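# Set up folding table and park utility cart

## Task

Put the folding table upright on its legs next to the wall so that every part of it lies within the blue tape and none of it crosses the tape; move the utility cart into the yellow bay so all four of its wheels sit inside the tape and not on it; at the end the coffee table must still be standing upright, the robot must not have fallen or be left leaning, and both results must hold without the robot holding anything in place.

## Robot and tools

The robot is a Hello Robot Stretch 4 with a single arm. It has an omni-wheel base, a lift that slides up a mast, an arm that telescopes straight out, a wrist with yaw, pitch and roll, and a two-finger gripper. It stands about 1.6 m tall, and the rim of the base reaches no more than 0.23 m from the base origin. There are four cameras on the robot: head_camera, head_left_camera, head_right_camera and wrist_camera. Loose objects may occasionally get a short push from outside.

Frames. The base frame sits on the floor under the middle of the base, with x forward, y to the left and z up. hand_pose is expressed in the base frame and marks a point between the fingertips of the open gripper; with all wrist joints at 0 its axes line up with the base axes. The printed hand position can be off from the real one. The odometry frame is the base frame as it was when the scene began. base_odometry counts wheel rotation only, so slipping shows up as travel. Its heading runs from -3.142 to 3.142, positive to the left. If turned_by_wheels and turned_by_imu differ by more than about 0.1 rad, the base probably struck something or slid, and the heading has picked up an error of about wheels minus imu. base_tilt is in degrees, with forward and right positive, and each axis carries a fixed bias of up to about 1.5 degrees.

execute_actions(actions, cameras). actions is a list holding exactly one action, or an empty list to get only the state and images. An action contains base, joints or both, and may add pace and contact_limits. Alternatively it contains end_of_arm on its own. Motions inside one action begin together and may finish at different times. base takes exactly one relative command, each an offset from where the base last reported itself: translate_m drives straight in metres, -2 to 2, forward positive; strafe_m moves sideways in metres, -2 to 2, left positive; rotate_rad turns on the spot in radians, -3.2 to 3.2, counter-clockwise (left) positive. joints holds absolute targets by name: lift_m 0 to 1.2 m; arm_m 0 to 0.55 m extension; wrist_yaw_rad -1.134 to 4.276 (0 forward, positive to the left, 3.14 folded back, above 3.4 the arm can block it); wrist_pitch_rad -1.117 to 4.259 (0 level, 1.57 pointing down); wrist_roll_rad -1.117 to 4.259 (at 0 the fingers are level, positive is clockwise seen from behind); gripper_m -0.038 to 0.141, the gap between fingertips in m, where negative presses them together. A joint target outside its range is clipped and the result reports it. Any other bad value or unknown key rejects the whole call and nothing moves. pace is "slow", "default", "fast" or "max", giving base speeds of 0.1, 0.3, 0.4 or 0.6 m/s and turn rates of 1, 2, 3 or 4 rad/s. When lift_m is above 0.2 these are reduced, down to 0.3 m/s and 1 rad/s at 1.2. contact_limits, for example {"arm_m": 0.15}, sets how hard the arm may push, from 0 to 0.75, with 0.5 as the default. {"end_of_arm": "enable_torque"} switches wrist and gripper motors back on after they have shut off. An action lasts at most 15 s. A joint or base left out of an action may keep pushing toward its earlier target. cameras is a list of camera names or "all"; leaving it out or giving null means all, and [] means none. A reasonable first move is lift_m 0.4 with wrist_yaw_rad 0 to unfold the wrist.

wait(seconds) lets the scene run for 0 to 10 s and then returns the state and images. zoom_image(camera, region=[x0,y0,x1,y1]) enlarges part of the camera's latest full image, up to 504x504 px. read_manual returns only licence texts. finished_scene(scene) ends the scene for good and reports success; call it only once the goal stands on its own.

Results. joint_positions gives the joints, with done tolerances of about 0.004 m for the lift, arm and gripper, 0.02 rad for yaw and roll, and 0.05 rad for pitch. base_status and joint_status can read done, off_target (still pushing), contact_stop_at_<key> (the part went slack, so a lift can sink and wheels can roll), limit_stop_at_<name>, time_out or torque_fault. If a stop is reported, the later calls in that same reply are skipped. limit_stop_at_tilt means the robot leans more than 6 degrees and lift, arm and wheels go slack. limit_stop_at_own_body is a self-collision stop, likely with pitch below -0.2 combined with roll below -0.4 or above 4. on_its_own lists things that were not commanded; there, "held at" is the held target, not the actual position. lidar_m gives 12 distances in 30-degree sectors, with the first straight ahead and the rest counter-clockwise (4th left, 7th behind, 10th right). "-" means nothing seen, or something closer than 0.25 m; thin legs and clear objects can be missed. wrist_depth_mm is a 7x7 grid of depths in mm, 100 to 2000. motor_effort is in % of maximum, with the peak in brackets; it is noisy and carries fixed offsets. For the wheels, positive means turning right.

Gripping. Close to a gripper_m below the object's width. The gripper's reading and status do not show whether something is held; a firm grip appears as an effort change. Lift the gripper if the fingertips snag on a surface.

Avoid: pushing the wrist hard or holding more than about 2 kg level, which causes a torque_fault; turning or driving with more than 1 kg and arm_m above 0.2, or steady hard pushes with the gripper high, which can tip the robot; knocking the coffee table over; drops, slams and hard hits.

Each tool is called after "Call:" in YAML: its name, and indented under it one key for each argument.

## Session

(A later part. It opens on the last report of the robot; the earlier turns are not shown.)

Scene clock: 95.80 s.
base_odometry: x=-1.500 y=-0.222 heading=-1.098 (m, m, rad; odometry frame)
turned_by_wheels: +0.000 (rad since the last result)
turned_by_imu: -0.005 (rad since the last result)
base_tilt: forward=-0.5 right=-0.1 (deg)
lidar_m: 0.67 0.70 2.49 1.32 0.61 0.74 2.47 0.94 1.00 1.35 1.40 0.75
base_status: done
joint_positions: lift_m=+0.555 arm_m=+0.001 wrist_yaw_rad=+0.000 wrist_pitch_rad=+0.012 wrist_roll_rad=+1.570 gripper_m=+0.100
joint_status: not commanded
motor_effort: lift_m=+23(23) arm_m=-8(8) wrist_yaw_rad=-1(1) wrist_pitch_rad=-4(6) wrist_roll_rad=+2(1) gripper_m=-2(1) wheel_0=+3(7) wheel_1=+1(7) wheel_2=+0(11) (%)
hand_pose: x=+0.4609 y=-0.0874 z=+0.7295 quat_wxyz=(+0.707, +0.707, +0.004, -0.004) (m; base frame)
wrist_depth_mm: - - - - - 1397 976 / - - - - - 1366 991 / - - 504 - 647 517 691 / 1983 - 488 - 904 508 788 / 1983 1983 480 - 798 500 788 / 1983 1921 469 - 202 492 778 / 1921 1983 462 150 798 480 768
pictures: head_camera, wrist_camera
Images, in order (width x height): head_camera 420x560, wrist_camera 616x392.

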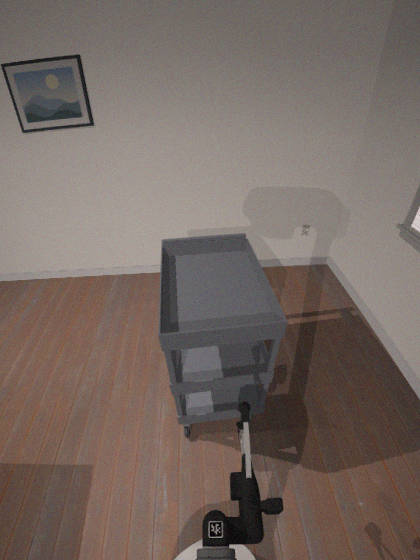

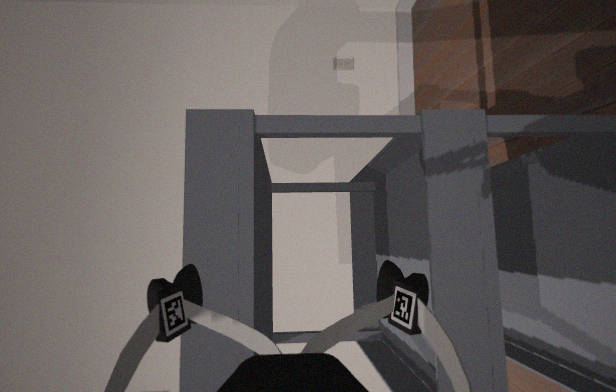

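Table's fine. Go behind the cart to its handle.

Call:
execute_actions:
  actions:
    - {"base":{"strafe_m":0.65},"joints":{"wrist_yaw_rad":3.1}}
  cameras: []

Call:
execute_actions:
  actions:
    - {"base":{"rotate_rad":3.14}}
  cameras: []

Call:
execute_actions:
  actions:
    - {"base":{"translate_m":-1.9},"joints":{"wrist_yaw_rad":0,"lift_m":0.72}}

Scene clock: 99.47 s.
base_odometry: x=-0.921 y=+0.074 heading=-1.099 (m, m, rad; odometry frame)
turned_by_wheels: +0.000 (rad since the last result)
turned_by_imu: +0.002 (rad since the last result)
base_tilt: forward=-0.3 right=+0.3 (deg)
lidar_m: 2.19 2.25 1.81 1.61 0.44 0.32 0.28 0.29 1.47 2.01 1.02 0.82
base_status: done
joint_positions: lift_m=+0.555 arm_m=+0.001 wrist_yaw_rad=+3.100 wrist_pitch_rad=+0.012 wrist_roll_rad=+1.570 gripper_m=+0.100
joint_status: all done
motor_effort: lift_m=+23(23) arm_m=-8(8) wrist_yaw_rad=+1(3) wrist_pitch_rad=-5(6) wrist_roll_rad=+0(2) gripper_m=-1(0) wheel_0=-2(9) wheel_1=-1(11) wheel_2=+0(1) (%)
hand_pose: x=-0.1122 y=+0.0994 z=+0.7296 quat_wxyz=(+0.019, +0.011, +0.707, +0.707) (m; base frame)
wrist_depth_mm: - - 477 480 484 496 496 / - - 466 477 484 488 492 / - - 459 462 469 473 480 / - 439 452 459 459 473 477 / - 436 449 445 455 462 469 / - 418 439 442 202 455 459 / - 234 266 150 436 449 452
pictures: none
No camera images: the call's "cameras" was empty. Leave "cameras" out to get every camera's image.

Scene clock: 102.33 s.
base_odometry: x=-0.921 y=+0.074 heading=+2.041 (m, m, rad; odometry frame)
turned_by_wheels: +3.139 (rad since the last result)
turned_by_imu: +3.098 (rad since the last result)
base_tilt: forward=-0.4 right=-0.1 (deg)
lidar_m: 0.28 0.31 1.44 2.00 1.00 0.83 2.21 2.29 1.83 1.56 0.46 0.31
base_status: done
joint_positions: lift_m=+0.555 arm_m=+0.001 wrist_yaw_rad=+3.100 wrist_pitch_rad=+0.012 wrist_roll_rad=+1.570 gripper_m=+0.100
joint_status: not commanded
motor_effort: lift_m=+23(23) arm_m=-8(8) wrist_yaw_rad=+0(1) wrist_pitch_rad=-4(4) wrist_roll_rad=+1(1) gripper_m=-2(1) wheel_0=-2(8) wheel_1=-3(7) wheel_2=-1(11) (%)
hand_pose: x=-0.1122 y=+0.0994 z=+0.7296 quat_wxyz=(+0.019, +0.011, +0.707, +0.707) (m; base frame)
wrist_depth_mm: - - - - 854 1118 878 / - - - - 1042 1060 931 / - - - - - 1336 991 / - - - - - 1430 991 / - - - - - 1397 1008 / - - - - 202 1366 1008 / - 234 265 150 - 1308 976
pictures: none
No camera images: the call's "cameras" was empty. Leave "cameras" out to get every camera's image.

Scene clock: 110.13 s.
base_odometry: x=-0.061 y=-1.620 heading=+2.041 (m, m, rad; odometry frame)
turned_by_wheels: +0.000 (rad since the last result)
turned_by_imu: +0.002 (rad since the last result)
base_tilt: forward=-0.5 right=+0.0 (deg)
lidar_m: 2.18 0.69 0.76 1.60 0.48 0.34 0.30 0.33 0.43 1.09 1.83 2.31
base_status: done
joint_positions: lift_m=+0.720 arm_m=+0.001 wrist_yaw_rad=+0.000 wrist_pitch_rad=+0.012 wrist_roll_rad=+1.570 gripper_m=+0.100
joint_status: all done
motor_effort: lift_m=+23(25) arm_m=-8(8) wrist_yaw_rad=+0(8) wrist_pitch_rad=-4(7) wrist_roll_rad=+1(0) gripper_m=-1(0) wheel_0=-2(7) wheel_1=-2(7) wheel_2=+2(11) (%)
hand_pose: x=+0.4608 y=-0.0874 z=+0.8945 quat_wxyz=(+0.707, +0.707, +0.004, -0.004) (m; base frame)
wrist_depth_mm: - - - - - 1661 1205 / - - - - - 1661 1182 / - - - - - 1661 1160 / - - - - - 1661 1182 / - - - - - 1708 1182 / - - - - 202 1756 1182 / - - - 150 - 1661 1182
pictures: head_camera, head_left_camera, head_right_camera, wrist_camera
Images, in order (width x height): head_camera 420x560, head_left_camera 420x672, head_right_camera 420x672, wrist_camera 616x392.

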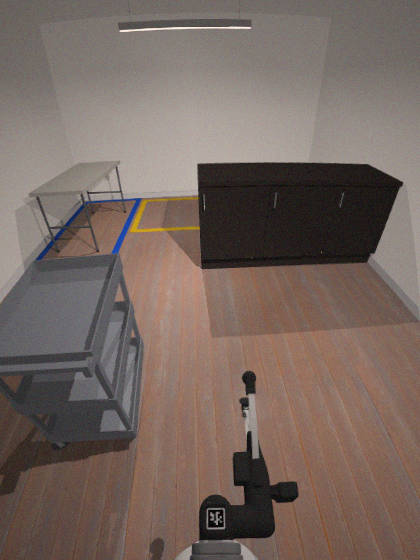

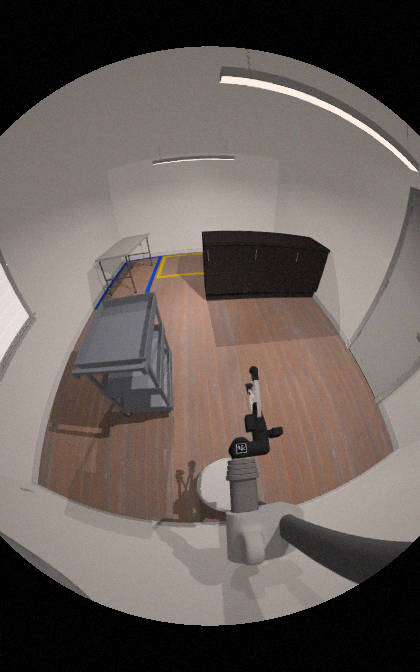

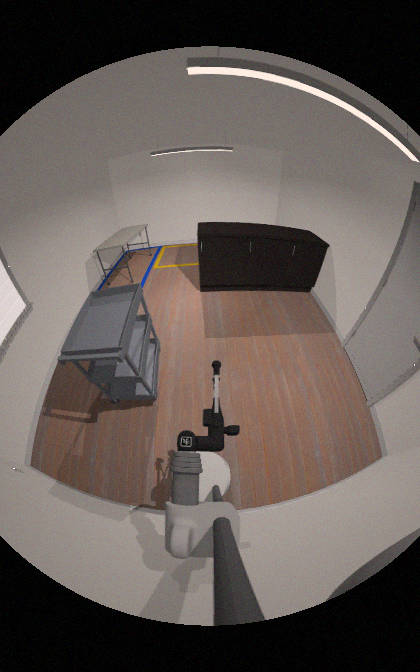

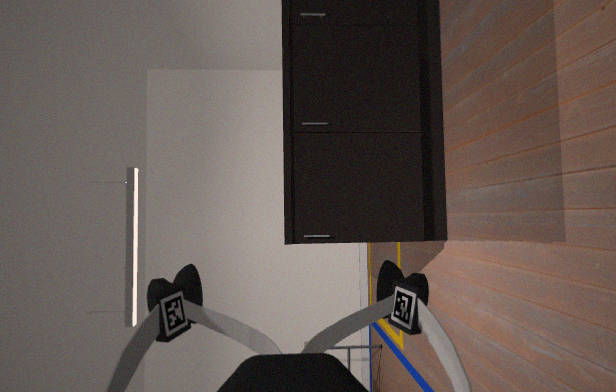

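Call:
execute_actions:
  actions:
    - {"base":{"strafe_m":0.71},"joints":{"gripper_m":0.14,"lift_m":0.68}}
  cameras: ["head_camera","wrist_camera"]

Scene clock: 113.90 s.
base_odometry: x=-0.694 y=-1.941 heading=+2.041 (m, m, rad; odometry frame)
turned_by_wheels: +0.000 (rad since the last result)
turned_by_imu: +0.001 (rad since the last result)
base_tilt: forward=-0.5 right=+0.1 (deg)
lidar_m: 0.50 1.80 1.23 1.19 0.53 0.36 0.34 0.37 0.48 1.16 2.57 0.55
base_status: done
joint_positions: lift_m=+0.680 arm_m=+0.001 wrist_yaw_rad=+0.000 wrist_pitch_rad=+0.012 wrist_roll_rad=+1.570 gripper_m=+0.140
joint_status: all done
motor_effort: lift_m=+19(22) arm_m=-8(8) wrist_yaw_rad=-1(1) wrist_pitch_rad=-7(6) wrist_roll_rad=+1(1) gripper_m=+0(2) wheel_0=-2(10) wheel_1=+1(10) wheel_2=+0(1) (%)
hand_pose: x=+0.4608 y=-0.0874 z=+0.8549 quat_wxyz=(+0.707, +0.707, +0.004, -0.004) (m; base frame)
wrist_depth_mm: - - - 327 - 1537 1078 / - - - 379 - 591 413 / - - - 373 - 699 521 / - - - 368 991 732 517 / - - - 362 976 741 521 / - 202 - 298 218 661 521 / - - - 149 - 654 530
pictures: head_camera, wrist_camera
Images, in order (width x height): head_camera 420x560, wrist_camera 616x392.

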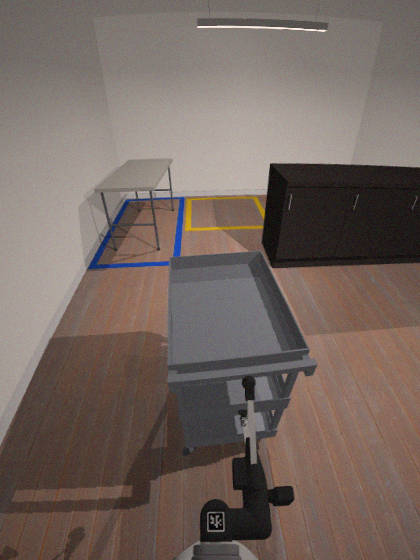

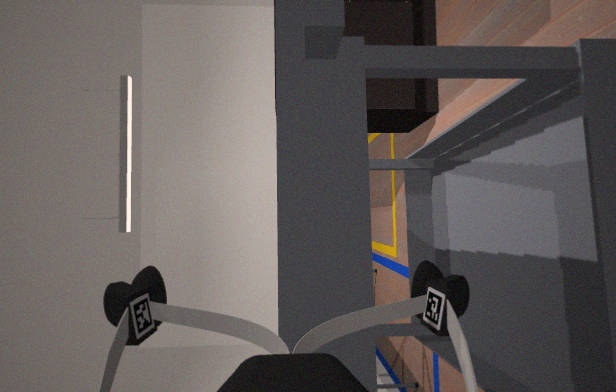

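Call:
execute_actions:
  actions:
    - {"joints":{"arm_m":0.065}}
  cameras: []

Call:
execute_actions:
  actions:
    - {"joints":{"gripper_m":-0.03}}
  cameras: ["wrist_camera"]

Call:
execute_actions:
  actions:
    - {"base":{"translate_m":0.7}}
  cameras: ["head_camera"]

Scene clock: 115.17 s.
base_odometry: x=-0.694 y=-1.941 heading=+2.041 (m, m, rad; odometry frame)
turned_by_wheels: +0.000 (rad since the last result)
turned_by_imu: -0.001 (rad since the last result)
base_tilt: forward=-0.4 right=+0.1 (deg)
lidar_m: 0.49 1.79 1.23 1.18 0.51 0.38 0.35 0.35 0.48 1.16 2.58 0.56
base_status: not commanded
joint_positions: lift_m=+0.680 arm_m=+0.064 wrist_yaw_rad=+0.000 wrist_pitch_rad=+0.012 wrist_roll_rad=+1.570 gripper_m=+0.140
joint_status: all done
motor_effort: lift_m=+19(18) arm_m=+9(8) wrist_yaw_rad=+0(0) wrist_pitch_rad=-7(6) wrist_roll_rad=+1(0) gripper_m=+1(0) wheel_0=-3(2) wheel_1=+1(1) wheel_2=+0(0) (%)
hand_pose: x=+0.5229 y=-0.0874 z=+0.8549 quat_wxyz=(+0.707, +0.707, +0.004, -0.004) (m; base frame)
wrist_depth_mm: - - - 285 330 347 351 / - - - 314 1921 1576 484 / - - - 309 917 691 517 / - - - 303 931 723 517 / - - - 298 304 741 521 / - 202 - 236 218 654 521 / - - - 148 866 676 525
pictures: none
No camera images: the call's "cameras" was empty. Leave "cameras" out to get every camera's image.

Scene clock: 117.73 s.
base_odometry: x=-0.694 y=-1.941 heading=+2.041 (m, m, rad; odometry frame)
turned_by_wheels: +0.000 (rad since the last result)
turned_by_imu: -0.001 (rad since the last result)
base_tilt: forward=-0.4 right=+0.2 (deg)
lidar_m: 0.49 1.82 1.23 1.17 0.53 0.37 0.34 0.36 0.50 1.16 2.59 0.53
base_status: not commanded
joint_positions: lift_m=+0.680 arm_m=+0.064 wrist_yaw_rad=+0.002 wrist_pitch_rad=+0.014 wrist_roll_rad=+1.570 gripper_m=-0.029
joint_status: all done
motor_effort: lift_m=+18(19) arm_m=+6(8) wrist_yaw_rad=-8(8) wrist_pitch_rad=-10(12) wrist_roll_rad=+2(0) gripper_m=-25(27) wheel_0=-2(2) wheel_1=+1(1) wheel_2=+0(0) (%)
hand_pose: x=+0.5235 y=-0.0867 z=+0.8543 quat_wxyz=(+0.707, +0.707, +0.006, -0.004) (m; base frame)
wrist_depth_mm: - - - 283 325 332 332 / - - - 307 1921 1618 480 / - - - 303 891 683 512 / - - - 298 931 723 512 / - - - 290 904 723 517 / - - 190 228 186 732 521 / - 159 - 229 290 627 521
pictures: wrist_camera
Images, in order (width x height): wrist_camera 616x392.

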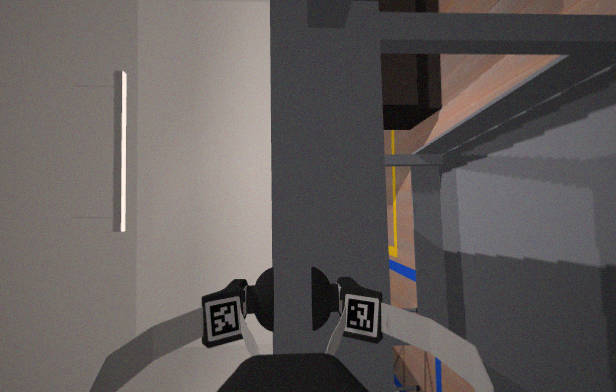

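Scene clock: 121.57 s.
base_odometry: x=-1.011 y=-1.317 heading=+2.040 (m, m, rad; odometry frame)
turned_by_wheels: +0.000 (rad since the last result)
turned_by_imu: -0.007 (rad since the last result)
base_tilt: forward=-0.5 right=+0.1 (deg)
lidar_m: 0.49 0.50 1.28 1.18 1.21 1.12 1.04 1.08 1.43 2.47 2.21 0.57
base_status: done
joint_positions: lift_m=+0.680 arm_m=+0.064 wrist_yaw_rad=-0.003 wrist_pitch_rad=+0.014 wrist_roll_rad=+1.570 gripper_m=-0.029
joint_status: not commanded
motor_effort: lift_m=+19(19) arm_m=+6(6) wrist_yaw_rad=+8(19) wrist_pitch_rad=-12(11) wrist_roll_rad=+2(3) gripper_m=-23(26) wheel_0=+0(8) wheel_1=+1(6) wheel_2=-3(16) (%)
hand_pose: x=+0.5230 y=-0.0882 z=+0.8544 quat_wxyz=(+0.707, +0.707, +0.004, -0.006) (m; base frame)
wrist_depth_mm: - - - 294 1229 1281 1042 / - - - 320 1336 1366 462 / - - - 310 - 676 508 / - - - 301 904 715 517 / - - - 294 891 723 517 / - - 200 225 185 723 512 / - 160 - 224 283 654 517
pictures: head_camera
Images, in order (width x height): head_camera 420x560.

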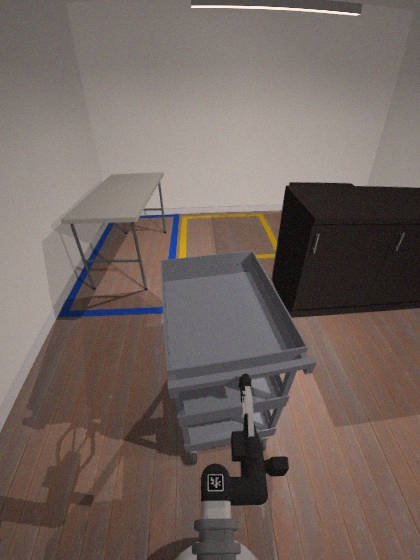

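Call:
execute_actions:
  actions:
    - {"base":{"strafe_m":0.12}}
  cameras: ["head_camera"]

Call:
execute_actions:
  actions:
    - {"base":{"translate_m":0.6}}
  cameras: ["head_camera"]

Scene clock: 123.27 s.
base_odometry: x=-1.118 y=-1.371 heading=+2.040 (m, m, rad; odometry frame)
turned_by_wheels: +0.000 (rad since the last result)
turned_by_imu: -0.001 (rad since the last result)
base_tilt: forward=-0.5 right=-0.2 (deg)
lidar_m: 0.52 1.69 1.15 1.06 1.10 1.13 1.04 1.08 1.42 2.56 2.18 0.54
base_status: done
joint_positions: lift_m=+0.680 arm_m=+0.064 wrist_yaw_rad=+0.000 wrist_pitch_rad=+0.014 wrist_roll_rad=+1.570 gripper_m=-0.029
joint_status: not commanded
motor_effort: lift_m=+18(19) arm_m=+6(6) wrist_yaw_rad=-1(26) wrist_pitch_rad=-11(10) wrist_roll_rad=+1(0) gripper_m=-24(25) wheel_0=-3(15) wheel_1=+0(9) wheel_2=+0(2) (%)
hand_pose: x=+0.5233 y=-0.0874 z=+0.8544 quat_wxyz=(+0.707, +0.707, +0.005, -0.005) (m; base frame)
wrist_depth_mm: - - - 228 300 329 329 / - - - 229 1537 723 504 / - - - 290 878 723 512 / - - - 291 917 732 517 / - - - 291 917 723 517 / - - 199 229 186 732 517 / - 160 - 231 297 591 521
pictures: head_camera
Images, in order (width x height): head_camera 420x560.

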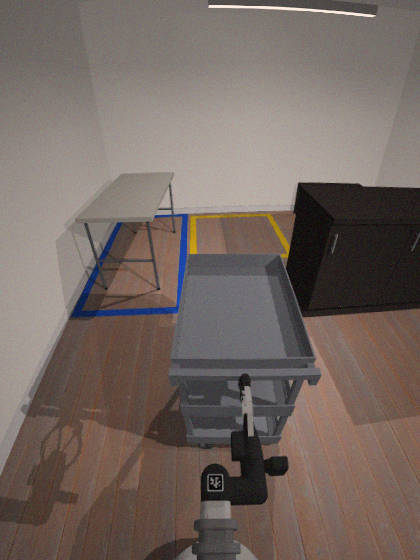

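Scene clock: 126.77 s.
base_odometry: x=-1.389 y=-0.836 heading=+2.041 (m, m, rad; odometry frame)
turned_by_wheels: +0.000 (rad since the last result)
turned_by_imu: -0.002 (rad since the last result)
base_tilt: forward=-0.6 right=+0.0 (deg)
lidar_m: 0.51 1.38 1.21 1.10 1.16 1.57 1.65 1.70 2.26 2.57 1.29 0.54
base_status: done
joint_positions: lift_m=+0.680 arm_m=+0.064 wrist_yaw_rad=+0.003 wrist_pitch_rad=+0.014 wrist_roll_rad=+1.570 gripper_m=-0.029
joint_status: not commanded
motor_effort: lift_m=+19(18) arm_m=+6(6) wrist_yaw_rad=-8(14) wrist_pitch_rad=-9(10) wrist_roll_rad=+0(0) gripper_m=-22(25) wheel_0=+5(11) wheel_1=+2(7) wheel_2=-1(14) (%)
hand_pose: x=+0.5235 y=-0.0866 z=+0.8545 quat_wxyz=(+0.707, +0.707, +0.006, -0.004) (m; base frame)
wrist_depth_mm: - - - 231 301 320 324 / - - - 230 - 723 500 / - - - 230 891 723 517 / - - - 290 904 723 508 / - - - 291 917 732 517 / - - 201 229 185 723 517 / - 160 - 231 296 609 521
pictures: head_camera
Images, in order (width x height): head_camera 420x560.

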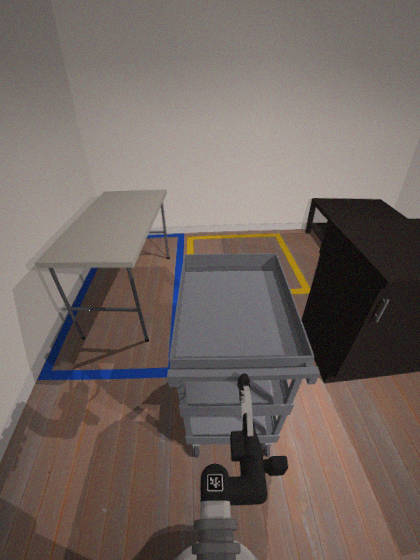

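Call:
execute_actions:
  actions:
    - {"base":{"rotate_rad":-0.06},"pace":"slow"}
  cameras: []

Call:
execute_actions:
  actions:
    - {"base":{"strafe_m":0.04}}
  cameras: []

Call:
execute_actions:
  actions:
    - {"base":{"translate_m":1.45}}
  cameras: ["head_camera","head_left_camera"]

Call:
execute_actions:
  actions:
    - {"joints":{"gripper_m":0.1}}
  cameras: []

Call:
execute_actions:
  actions:
    - {"base":{"translate_m":-0.3}}
  cameras: ["head_camera"]

Scene clock: 127.90 s.
base_odometry: x=-1.389 y=-0.836 heading=+1.981 (m, m, rad; odometry frame)
turned_by_wheels: -0.060 (rad since the last result)
turned_by_imu: -0.059 (rad since the last result)
base_tilt: forward=-0.4 right=-0.1 (deg)
lidar_m: 0.49 1.39 1.25 1.11 1.13 1.48 1.66 1.67 2.12 2.58 1.39 0.55
base_status: done
joint_positions: lift_m=+0.680 arm_m=+0.064 wrist_yaw_rad=-0.001 wrist_pitch_rad=+0.014 wrist_roll_rad=+1.570 gripper_m=-0.029
joint_status: not commanded
motor_effort: lift_m=+18(18) arm_m=+6(6) wrist_yaw_rad=+1(35) wrist_pitch_rad=-11(7) wrist_roll_rad=+2(0) gripper_m=-24(23) wheel_0=+3(10) wheel_1=+1(7) wheel_2=+3(10) (%)
hand_pose: x=+0.5232 y=-0.0876 z=+0.8545 quat_wxyz=(+0.707, +0.707, +0.005, -0.005) (m; base frame)
wrist_depth_mm: - - - 282 327 332 340 / - - - 309 - 1499 484 / - - - 306 917 683 508 / - - - 297 904 723 517 / - - - 294 917 723 512 / - - 200 229 185 723 517 / - 160 - 227 289 634 517
pictures: none
No camera images: the call's "cameras" was empty. Leave "cameras" out to get every camera's image.

Scene clock: 128.93 s.
base_odometry: x=-1.426 y=-0.852 heading=+1.981 (m, m, rad; odometry frame)
turned_by_wheels: +0.000 (rad since the last result)
turned_by_imu: -0.001 (rad since the last result)
base_tilt: forward=-0.4 right=+0.0 (deg)
lidar_m: 0.50 1.35 1.19 1.06 1.08 1.43 1.66 1.70 2.13 2.60 1.42 0.55
base_status: done
joint_positions: lift_m=+0.680 arm_m=+0.064 wrist_yaw_rad=-0.003 wrist_pitch_rad=+0.014 wrist_roll_rad=+1.570 gripper_m=-0.029
joint_status: not commanded
motor_effort: lift_m=+19(19) arm_m=+6(6) wrist_yaw_rad=+10(25) wrist_pitch_rad=-9(11) wrist_roll_rad=+2(0) gripper_m=-24(25) wheel_0=-6(14) wheel_1=+1(9) wheel_2=+0(1) (%)
hand_pose: x=+0.5230 y=-0.0884 z=+0.8544 quat_wxyz=(+0.707, +0.707, +0.004, -0.006) (m; base frame)
wrist_depth_mm: - - - 243 317 322 327 / - - - 300 - 1576 480 / - - - 297 878 699 512 / - - - 296 917 723 512 / - - - 293 917 732 517 / - - 198 229 186 732 512 / - 160 - 229 291 621 517
pictures: none
No camera images: the call's "cameras" was empty. Leave "cameras" out to get every camera's image.

Scene clock: 135.27 s.
base_odometry: x=-2.004 y=+0.478 heading=+1.981 (m, m, rad; odometry frame)
turned_by_wheels: +0.000 (rad since the last result)
turned_by_imu: -0.009 (rad since the last result)
base_tilt: forward=-0.5 right=+0.0 (deg)
lidar_m: 0.46 0.46 0.51 0.46 0.52 1.65 3.12 3.15 0.69 0.62 1.63 0.57
base_status: done
joint_positions: lift_m=+0.680 arm_m=+0.064 wrist_yaw_rad=+0.000 wrist_pitch_rad=+0.014 wrist_roll_rad=+1.570 gripper_m=-0.029
joint_status: not commanded
motor_effort: lift_m=+18(18) arm_m=+6(6) wrist_yaw_rad=-1(19) wrist_pitch_rad=-10(9) wrist_roll_rad=+2(1) gripper_m=-22(24) wheel_0=+2(7) wheel_1=+2(7) wheel_2=-2(16) (%)
hand_pose: x=+0.5233 y=-0.0874 z=+0.8545 quat_wxyz=(+0.707, +0.707, +0.005, -0.005) (m; base frame)
wrist_depth_mm: 1397 1430 1464 294 1464 1464 1118 / 1366 1397 1430 340 359 377 382 / 1366 1366 1366 325 1397 1430 504 / 1308 1336 1366 307 917 715 517 / 1308 1308 1336 294 904 723 521 / 1281 1281 200 224 185 723 521 / 1281 159 1281 222 281 654 517
pictures: head_camera, head_left_camera
Images, in order (width x height): head_camera 420x560, head_left_camera 420x672.

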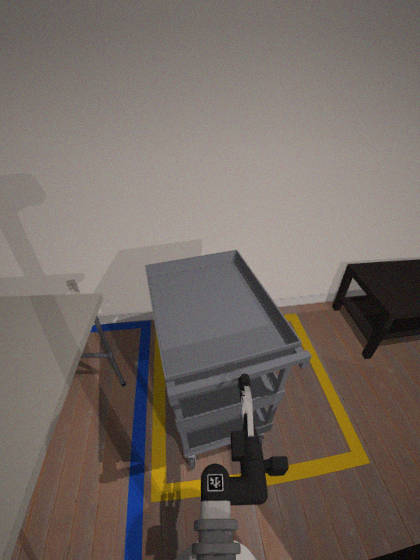

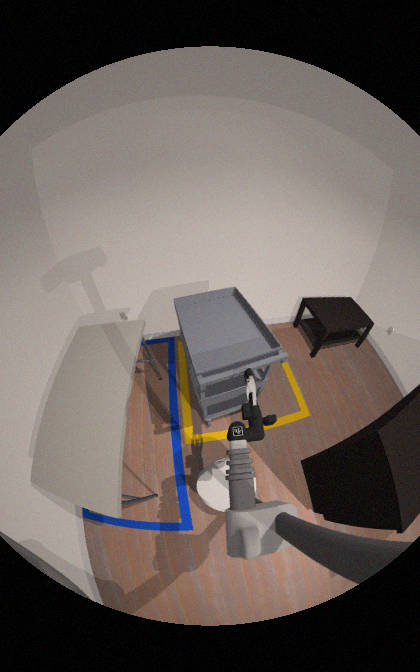

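Scene clock: 137.27 s.
base_odometry: x=-2.004 y=+0.478 heading=+1.981 (m, m, rad; odometry frame)
turned_by_wheels: +0.000 (rad since the last result)
turned_by_imu: -0.001 (rad since the last result)
base_tilt: forward=-0.7 right=+0.1 (deg)
lidar_m: 0.48 0.50 0.50 0.47 0.51 1.63 3.13 3.16 0.68 0.61 1.66 0.58
base_status: not commanded
joint_positions: lift_m=+0.680 arm_m=+0.064 wrist_yaw_rad=+0.000 wrist_pitch_rad=+0.012 wrist_roll_rad=+1.570 gripper_m=+0.100
joint_status: all done
motor_effort: lift_m=+19(18) arm_m=+6(6) wrist_yaw_rad=+0(4) wrist_pitch_rad=-5(12) wrist_roll_rad=+2(1) gripper_m=-1(21) wheel_0=+2(2) wheel_1=+1(2) wheel_2=-1(2) (%)
hand_pose: x=+0.5233 y=-0.0875 z=+0.8548 quat_wxyz=(+0.707, +0.707, +0.004, -0.004) (m; base frame)
wrist_depth_mm: 1397 1397 1464 306 1537 1499 1118 / 1397 1397 1397 347 370 384 384 / 1336 1397 1397 332 1430 1430 508 / 1366 1336 1397 319 946 715 517 / 1308 1308 1366 303 904 732 517 / 1308 1281 1336 240 202 741 521 / 1255 1281 1308 150 564 699 521
pictures: none
No camera images: the call's "cameras" was empty. Leave "cameras" out to get every camera's image.

Scene clock: 139.73 s.
base_odometry: x=-1.884 y=+0.202 heading=+1.981 (m, m, rad; odometry frame)
turned_by_wheels: +0.000 (rad since the last result)
turned_by_imu: +0.000 (rad since the last result)
base_tilt: forward=-0.5 right=-0.1 (deg)
lidar_m: 0.76 0.70 0.49 0.52 1.26 1.61 2.82 2.86 0.76 0.65 0.67 0.90
base_status: done
joint_positions: lift_m=+0.680 arm_m=+0.064 wrist_yaw_rad=+0.000 wrist_pitch_rad=+0.012 wrist_roll_rad=+1.570 gripper_m=+0.100
joint_status: not commanded
motor_effort: lift_m=+19(19) arm_m=+6(6) wrist_yaw_rad=+0(1) wrist_pitch_rad=-8(6) wrist_roll_rad=+0(0) gripper_m=-2(0) wheel_0=-2(7) wheel_1=-3(7) wheel_2=+2(12) (%)
hand_pose: x=+0.5233 y=-0.0874 z=+0.8549 quat_wxyz=(+0.707, +0.707, +0.004, -0.004) (m; base frame)
wrist_depth_mm: 1661 1708 1808 1863 1808 1576 1118 / 1661 1708 1756 1756 1863 1618 1118 / 1661 1661 1661 647 1708 676 931 / 1661 1661 1618 621 1205 647 960 / 1618 1576 1618 591 1205 627 946 / 1576 1618 1618 569 202 741 891 / 1537 1537 1537 149 976 564 585
pictures: head_camera
Images, in order (width x height): head_camera 420x560.

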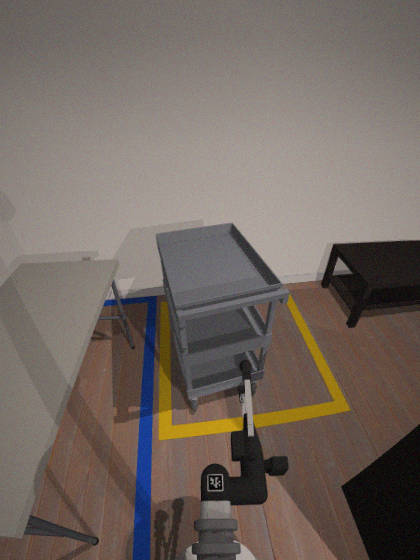

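Call:
execute_actions:
  actions:
    - {"base":{"translate_m":0.31}}
  cameras: []

Call:
execute_actions:
  actions:
    - {"joints":{"gripper_m":-0.03}}
  cameras: []

Call:
execute_actions:
  actions:
    - {"base":{"translate_m":-0.4}}
  cameras: []

Call:
execute_actions:
  actions:
    - {"base":{"strafe_m":0.18}}
  cameras: ["head_camera"]

Call:
execute_actions:
  actions:
    - {"base":{"translate_m":0.46}}
  cameras: ["head_camera"]

Call:
execute_actions:
  actions:
    - {"base":{"strafe_m":-0.16}}
  cameras: ["head_camera"]

Scene clock: 142.57 s.
base_odometry: x=-2.008 y=+0.487 heading=+1.981 (m, m, rad; odometry frame)
turned_by_wheels: +0.000 (rad since the last result)
turned_by_imu: -0.002 (rad since the last result)
base_tilt: forward=-0.4 right=-0.1 (deg)
lidar_m: 0.46 0.49 0.50 0.47 0.52 1.64 3.12 3.18 0.69 0.61 1.64 0.56
base_status: done
joint_positions: lift_m=+0.680 arm_m=+0.064 wrist_yaw_rad=+0.000 wrist_pitch_rad=+0.012 wrist_roll_rad=+1.570 gripper_m=+0.100
joint_status: not commanded
motor_effort: lift_m=+18(18) arm_m=+6(6) wrist_yaw_rad=+0(1) wrist_pitch_rad=-4(5) wrist_roll_rad=+1(0) gripper_m=+1(0) wheel_0=+3(8) wheel_1=+3(6) wheel_2=-1(12) (%)
hand_pose: x=+0.5233 y=-0.0874 z=+0.8549 quat_wxyz=(+0.707, +0.707, +0.004, -0.004) (m; base frame)
wrist_depth_mm: 1397 1397 1464 294 1464 1464 1138 / 1366 1366 1464 340 362 377 379 / 1397 1366 1397 322 1430 1430 512 / 1336 1366 1366 306 917 715 517 / 1281 1308 1308 294 904 732 517 / 1281 1281 1308 232 202 732 521 / 1229 1255 1255 150 281 691 517
pictures: none
No camera images: the call's "cameras" was empty. Leave "cameras" out to get every camera's image.

Scene clock: 144.57 s.
base_odometry: x=-2.008 y=+0.487 heading=+1.981 (m, m, rad; odometry frame)
turned_by_wheels: +0.000 (rad since the last result)
turned_by_imu: -0.001 (rad since the last result)
base_tilt: forward=-0.3 right=+0.0 (deg)
lidar_m: 0.46 0.45 0.49 0.46 0.53 1.63 3.14 3.16 0.66 0.62 1.64 0.57
base_status: not commanded
joint_positions: lift_m=+0.680 arm_m=+0.064 wrist_yaw_rad=+0.001 wrist_pitch_rad=+0.014 wrist_roll_rad=+1.570 gripper_m=-0.029
joint_status: all done
motor_effort: lift_m=+19(18) arm_m=+6(6) wrist_yaw_rad=-4(6) wrist_pitch_rad=-13(12) wrist_roll_rad=+0(2) gripper_m=-24(26) wheel_0=+2(2) wheel_1=+3(3) wheel_2=-1(1) (%)
hand_pose: x=+0.5234 y=-0.0871 z=+0.8543 quat_wxyz=(+0.707, +0.707, +0.005, -0.005) (m; base frame)
wrist_depth_mm: 1397 1430 1430 289 1464 1537 1098 / 1366 1397 1397 330 351 375 377 / 1336 1366 1397 310 1430 1430 500 / 1308 1336 1397 300 917 715 512 / 1308 1308 1336 286 904 723 517 / 1255 1308 199 216 185 723 517 / 1255 155 1255 213 271 647 525
pictures: none
No camera images: the call's "cameras" was empty. Leave "cameras" out to get every camera's image.

Scene clock: 147.40 s.
base_odometry: x=-1.848 y=+0.120 heading=+1.981 (m, m, rad; odometry frame)
turned_by_wheels: +0.000 (rad since the last result)
turned_by_imu: +0.001 (rad since the last result)
base_tilt: forward=-0.4 right=-0.1 (deg)
lidar_m: 0.48 0.48 0.52 0.82 1.24 1.58 2.74 2.77 2.74 0.66 0.67 0.54
base_status: done
joint_positions: lift_m=+0.680 arm_m=+0.064 wrist_yaw_rad=+0.005 wrist_pitch_rad=+0.014 wrist_roll_rad=+1.570 gripper_m=-0.029
joint_status: not commanded
on_its_own: wrist_yaw_rad is at rest, and its effort (-14) is outside its rest range (-13 to +13)
motor_effort: lift_m=+19(19) arm_m=+5(6) wrist_yaw_rad=-14(26) wrist_pitch_rad=-11(13) wrist_roll_rad=+2(1) gripper_m=-25(26) wheel_0=-1(9) wheel_1=-1(8) wheel_2=+3(14) (%)
hand_pose: x=+0.5239 y=-0.0861 z=+0.8543 quat_wxyz=(+0.707, +0.707, +0.007, -0.003) (m; base frame)
wrist_depth_mm: 1808 1808 1863 278 332 338 343 / 1808 1708 1808 309 1863 1499 462 / 1756 1756 1756 301 1863 683 517 / 1661 1708 1756 294 904 723 508 / 1661 1661 1661 286 917 732 521 / 1661 1661 200 220 184 723 517 / 1618 155 1708 217 277 647 521
pictures: none
No camera images: the call's "cameras" was empty. Leave "cameras" out to get every camera's image.

Scene clock: 149.27 s.
base_odometry: x=-2.013 y=+0.048 heading=+1.980 (m, m, rad; odometry frame)
turned_by_wheels: -0.001 (rad since the last result)
turned_by_imu: -0.001 (rad since the last result)
base_tilt: forward=-0.3 right=-0.1 (deg)
lidar_m: 0.50 0.44 0.37 0.82 1.07 1.37 2.75 2.81 2.92 0.84 0.85 0.53
base_status: done
joint_positions: lift_m=+0.680 arm_m=+0.064 wrist_yaw_rad=-0.003 wrist_pitch_rad=+0.014 wrist_roll_rad=+1.570 gripper_m=-0.029
joint_status: not commanded
motor_effort: lift_m=+19(18) arm_m=+5(4) wrist_yaw_rad=+9(30) wrist_pitch_rad=-13(11) wrist_roll_rad=+1(0) gripper_m=-21(23) wheel_0=-5(16) wheel_1=+0(9) wheel_2=-3(4) (%)
hand_pose: x=+0.5232 y=-0.0884 z=+0.8544 quat_wxyz=(+0.707, +0.707, +0.004, -0.006) (m; base frame)
wrist_depth_mm: 1863 1808 1808 212 291 1464 449 / 1708 1808 1808 214 866 683 512 / 1661 1708 1756 216 891 723 512 / 1708 1708 1756 220 904 723 512 / 1618 1661 1661 282 917 732 512 / 1618 1661 187 221 185 691 517 / 1576 162 1618 224 1098 597 508
pictures: head_camera
Images, in order (width x height): head_camera 420x560.

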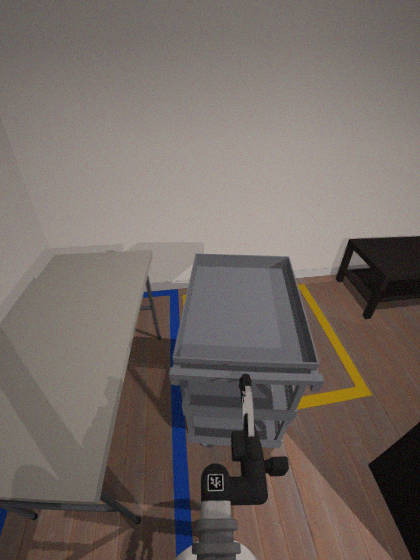

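Scene clock: 152.27 s.
base_odometry: x=-2.197 y=+0.470 heading=+1.981 (m, m, rad; odometry frame)
turned_by_wheels: +0.001 (rad since the last result)
turned_by_imu: -0.001 (rad since the last result)
base_tilt: forward=-0.3 right=+0.0 (deg)
lidar_m: 0.50 0.47 0.33 0.30 0.32 1.44 3.11 3.24 0.86 0.78 1.67 0.54
base_status: done
joint_positions: lift_m=+0.680 arm_m=+0.064 wrist_yaw_rad=+0.003 wrist_pitch_rad=+0.014 wrist_roll_rad=+1.570 gripper_m=-0.029
joint_status: not commanded
motor_effort: lift_m=+19(18) arm_m=+5(5) wrist_yaw_rad=-9(14) wrist_pitch_rad=-9(10) wrist_roll_rad=+2(1) gripper_m=-21(23) wheel_0=+6(11) wheel_1=+2(8) wheel_2=-1(16) (%)
hand_pose: x=+0.5238 y=-0.0865 z=+0.8544 quat_wxyz=(+0.707, +0.707, +0.006, -0.004) (m; base frame)
wrist_depth_mm: 1336 1308 1366 223 293 319 322 / 1281 1281 1308 223 1336 1336 500 / 1255 1281 1308 221 891 715 512 / 1205 1255 1281 282 904 723 508 / 1205 1229 1255 283 904 723 512 / 1160 1281 201 221 185 732 521 / 1205 154 1205 221 1205 609 521
pictures: head_camera
Images, in order (width x height): head_camera 420x560.

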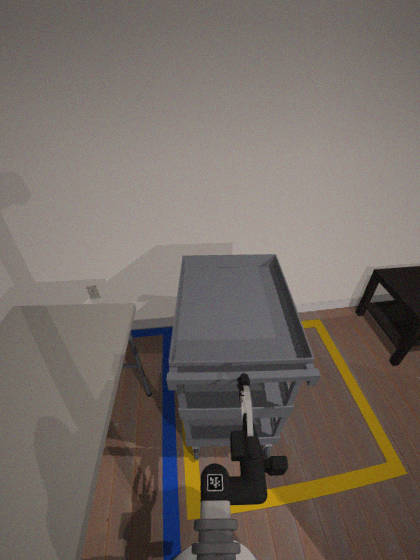

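Scene clock: 154.03 s.
base_odometry: x=-2.050 y=+0.534 heading=+1.981 (m, m, rad; odometry frame)
turned_by_wheels: +0.000 (rad since the last result)
turned_by_imu: -0.001 (rad since the last result)
base_tilt: forward=-0.3 right=+0.0 (deg)
lidar_m: 0.47 0.48 0.49 0.46 0.48 1.64 3.20 3.25 0.70 0.63 1.54 0.55
base_status: done
joint_positions: lift_m=+0.680 arm_m=+0.064 wrist_yaw_rad=+0.004 wrist_pitch_rad=+0.014 wrist_roll_rad=+1.570 gripper_m=-0.029
joint_status: not commanded
motor_effort: lift_m=+19(18) arm_m=+5(5) wrist_yaw_rad=-11(28) wrist_pitch_rad=-12(11) wrist_roll_rad=+3(2) gripper_m=-23(25) wheel_0=+2(15) wheel_1=-1(8) wheel_2=+0(1) (%)
hand_pose: x=+0.5239 y=-0.0863 z=+0.8544 quat_wxyz=(+0.707, +0.707, +0.006, -0.004) (m; base frame)
wrist_depth_mm: 1366 1336 1366 289 1397 1397 1078 / 1281 1308 1336 325 353 1366 433 / 1281 1308 1336 310 1308 676 504 / 1255 1281 1255 296 931 732 512 / 1229 1229 1308 287 891 715 517 / 1205 1229 200 217 184 732 517 / 1205 154 1182 213 273 647 521
pictures: head_camera
Images, in order (width x height): head_camera 420x560.

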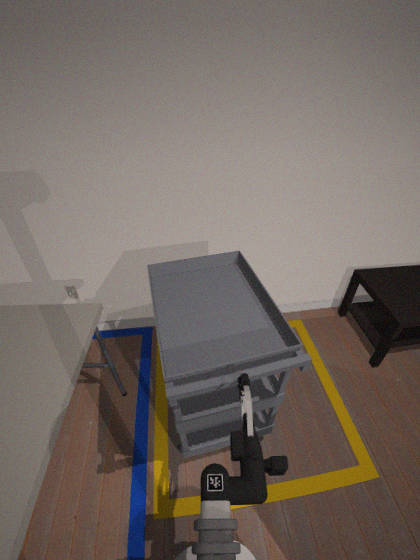

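All casters, it seems; dragging further right should bring the front along.

Call:
execute_actions:
  actions:
    - {"base":{"strafe_m":-0.3},"pace":"slow"}
  cameras: ["head_camera"]

Call:
execute_actions:
  actions:
    - {"base":{"strafe_m":0.15}}
  cameras: ["head_camera"]

Scene clock: 159.07 s.
base_odometry: x=-1.775 y=+0.654 heading=+1.981 (m, m, rad; odometry frame)
turned_by_wheels: +0.000 (rad since the last result)
turned_by_imu: -0.002 (rad since the last result)
base_tilt: forward=-0.3 right=+0.1 (deg)
lidar_m: 0.37 0.39 0.82 0.75 0.79 2.02 3.15 0.57 0.37 0.32 1.59 0.63
base_status: done
joint_positions: lift_m=+0.680 arm_m=+0.064 wrist_yaw_rad=+0.006 wrist_pitch_rad=+0.014 wrist_roll_rad=+1.570 gripper_m=-0.029
joint_status: not commanded
on_its_own: wrist_yaw_rad is at rest, and its effort (-18) is outside its rest range (-13 to +13)
motor_effort: lift_m=+19(19) arm_m=+5(5) wrist_yaw_rad=-18(24) wrist_pitch_rad=-10(11) wrist_roll_rad=+1(1) gripper_m=-24(26) wheel_0=+5(11) wheel_1=-2(5) wheel_2=+1(1) (%)
hand_pose: x=+0.5240 y=-0.0857 z=+0.8544 quat_wxyz=(+0.707, +0.707, +0.007, -0.003) (m; base frame)
wrist_depth_mm: 1397 1397 1397 1430 1397 1430 1118 / 1336 1336 1366 1366 1397 1430 1098 / 1336 1366 1366 394 427 439 439 / 1281 1308 1336 353 1366 1366 504 / 1229 1281 1308 306 1336 654 517 / 1229 1255 201 213 185 732 521 / 1229 159 1229 207 267 654 517
pictures: head_camera
Images, in order (width x height): head_camera 420x560.

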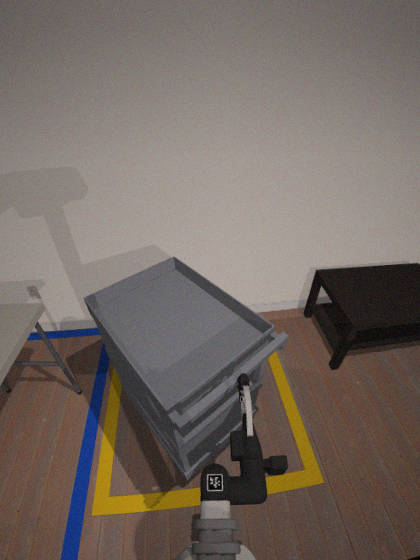

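Scene clock: 160.80 s.
base_odometry: x=-1.913 y=+0.594 heading=+1.981 (m, m, rad; odometry frame)
turned_by_wheels: -0.001 (rad since the last result)
turned_by_imu: -0.002 (rad since the last result)
base_tilt: forward=-0.4 right=-0.1 (deg)
lidar_m: 0.43 0.43 0.65 0.61 0.63 1.81 3.18 3.21 0.52 0.49 1.53 0.58
base_status: done
joint_positions: lift_m=+0.680 arm_m=+0.064 wrist_yaw_rad=-0.004 wrist_pitch_rad=+0.014 wrist_roll_rad=+1.570 gripper_m=-0.029
joint_status: not commanded
motor_effort: lift_m=+18(19) arm_m=+5(5) wrist_yaw_rad=+10(34) wrist_pitch_rad=-14(11) wrist_roll_rad=+2(1) gripper_m=-23(24) wheel_0=-5(16) wheel_1=+1(9) wheel_2=-3(3) (%)
hand_pose: x=+0.5232 y=-0.0885 z=+0.8544 quat_wxyz=(+0.707, +0.707, +0.004, -0.006) (m; base frame)
wrist_depth_mm: 1397 1430 1397 1430 1464 1430 1118 / 1336 1336 1366 355 1397 1430 1042 / 1308 1308 1336 353 1397 1397 484 / 1281 1308 1336 324 1308 647 517 / 1281 1308 1281 296 904 723 517 / 1229 1205 198 217 185 732 517 / 1205 154 1255 213 270 661 517
pictures: head_camera
Images, in order (width x height): head_camera 420x560.

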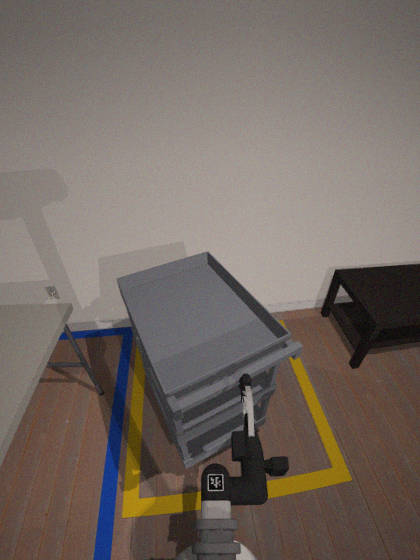

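Call:
execute_actions:
  actions:
    - {"base":{"translate_m":-0.4}}
  cameras: []

Call:
execute_actions:
  actions:
    - {"base":{"strafe_m":0.2}}
  cameras: []

Call:
execute_actions:
  actions:
    - {"base":{"translate_m":0.4}}
  cameras: ["head_camera","head_left_camera"]

Scene clock: 163.80 s.
base_odometry: x=-1.753 y=+0.227 heading=+1.980 (m, m, rad; odometry frame)
turned_by_wheels: +0.000 (rad since the last result)
turned_by_imu: +0.000 (rad since the last result)
base_tilt: forward=-0.4 right=-0.1 (deg)
lidar_m: 0.78 0.90 0.63 0.65 1.39 1.74 2.77 2.81 0.62 0.53 0.55 0.99
base_status: done
joint_positions: lift_m=+0.680 arm_m=+0.064 wrist_yaw_rad=+0.000 wrist_pitch_rad=+0.012 wrist_roll_rad=+1.570 gripper_m=-0.030
joint_status: not commanded
motor_effort: lift_m=+20(20) arm_m=+5(5) wrist_yaw_rad=-1(20) wrist_pitch_rad=-4(12) wrist_roll_rad=+2(0) gripper_m=-17(25) wheel_0=-4(8) wheel_1=-2(7) wheel_2=+2(15) (%)
hand_pose: x=+0.5236 y=-0.0874 z=+0.8548 quat_wxyz=(+0.707, +0.707, +0.004, -0.004) (m; base frame)
wrist_depth_mm: 1756 1708 1808 1756 1808 1576 1118 / 1708 1756 1808 1808 1756 1708 1118 / 1661 1618 1708 1756 1808 1336 1078 / 1661 1708 1708 691 1708 715 931 / 1618 1661 1618 640 1255 668 931 / 1661 1618 187 200 991 627 931 / 1576 1576 1618 512 569 574 580
pictures: none
No camera images: the call's "cameras" was empty. Leave "cameras" out to get every camera's image.

Scene clock: 165.73 s.
base_odometry: x=-1.937 y=+0.147 heading=+1.980 (m, m, rad; odometry frame)
turned_by_wheels: +0.000 (rad since the last result)
turned_by_imu: +0.000 (rad since the last result)
base_tilt: forward=-0.4 right=+0.0 (deg)
lidar_m: 0.78 0.59 0.43 0.59 1.19 1.52 2.80 2.83 2.78 0.72 0.73 0.88
base_status: done
joint_positions: lift_m=+0.680 arm_m=+0.064 wrist_yaw_rad=+0.000 wrist_pitch_rad=+0.012 wrist_roll_rad=+1.570 gripper_m=-0.030
joint_status: not commanded
motor_effort: lift_m=+20(20) arm_m=+5(5) wrist_yaw_rad=+0(1) wrist_pitch_rad=-3(3) wrist_roll_rad=+2(1) gripper_m=-14(17) wheel_0=-1(10) wheel_1=+0(10) wheel_2=+0(1) (%)
hand_pose: x=+0.5235 y=-0.0874 z=+0.8548 quat_wxyz=(+0.707, +0.707, +0.004, -0.004) (m; base frame)
wrist_depth_mm: 1756 1756 1756 1756 1808 1430 1078 / 1661 1756 1808 707 1808 723 891 / 1708 1708 1661 640 1182 668 946 / 1661 1661 1661 585 1229 615 931 / 1618 1661 1661 549 1138 580 723 / 1537 1576 187 200 976 1138 1025 / 1537 1576 1537 1618 1618 1576 1138
pictures: none
No camera images: the call's "cameras" was empty. Leave "cameras" out to get every camera's image.

Scene clock: 168.57 s.
base_odometry: x=-2.096 y=+0.514 heading=+1.981 (m, m, rad; odometry frame)
turned_by_wheels: +0.000 (rad since the last result)
turned_by_imu: -0.001 (rad since the last result)
base_tilt: forward=-0.5 right=-0.1 (deg)
lidar_m: 0.50 0.64 0.45 0.41 0.42 1.59 3.22 3.25 0.75 0.68 1.56 0.58
base_status: done
joint_positions: lift_m=+0.680 arm_m=+0.064 wrist_yaw_rad=+0.000 wrist_pitch_rad=+0.012 wrist_roll_rad=+1.570 gripper_m=-0.030
joint_status: not commanded
motor_effort: lift_m=+20(20) arm_m=+5(5) wrist_yaw_rad=+0(37) wrist_pitch_rad=-6(5) wrist_roll_rad=-1(0) gripper_m=-15(14) wheel_0=+2(8) wheel_1=+2(7) wheel_2=-2(15) (%)
hand_pose: x=+0.5235 y=-0.0875 z=+0.8548 quat_wxyz=(+0.707, +0.707, +0.004, -0.004) (m; base frame)
wrist_depth_mm: 1308 1366 1397 377 1397 1430 508 / 1308 1336 1366 357 1397 683 517 / 1281 1281 1308 340 976 715 517 / 1255 1308 1281 322 976 732 517 / 1229 1229 1281 309 917 732 517 / 1229 1229 186 200 307 732 521 / 1205 1205 1205 232 287 298 307
pictures: head_camera, head_left_camera
Images, in order (width x height): head_camera 420x560, head_left_camera 420x672.

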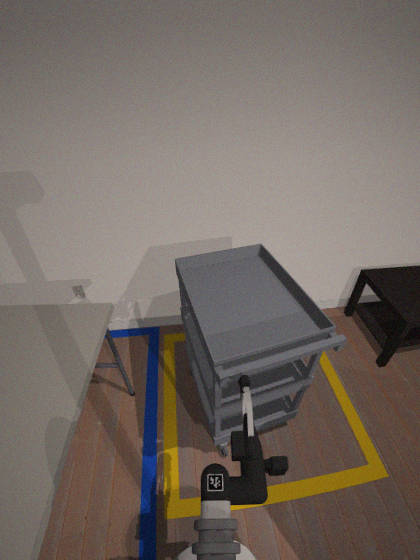

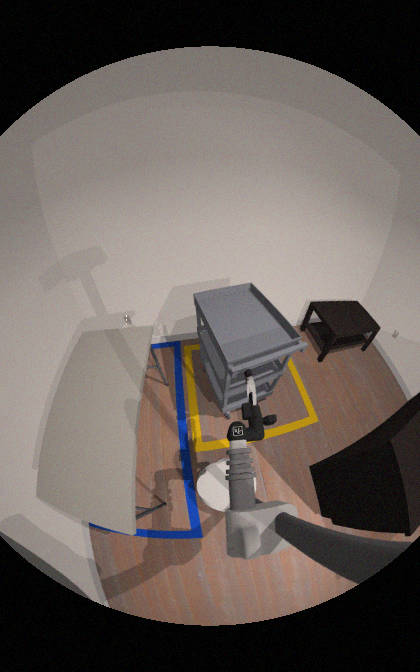

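Call:
finished_scene:
  scene: 1

The scene is finished: the task was done.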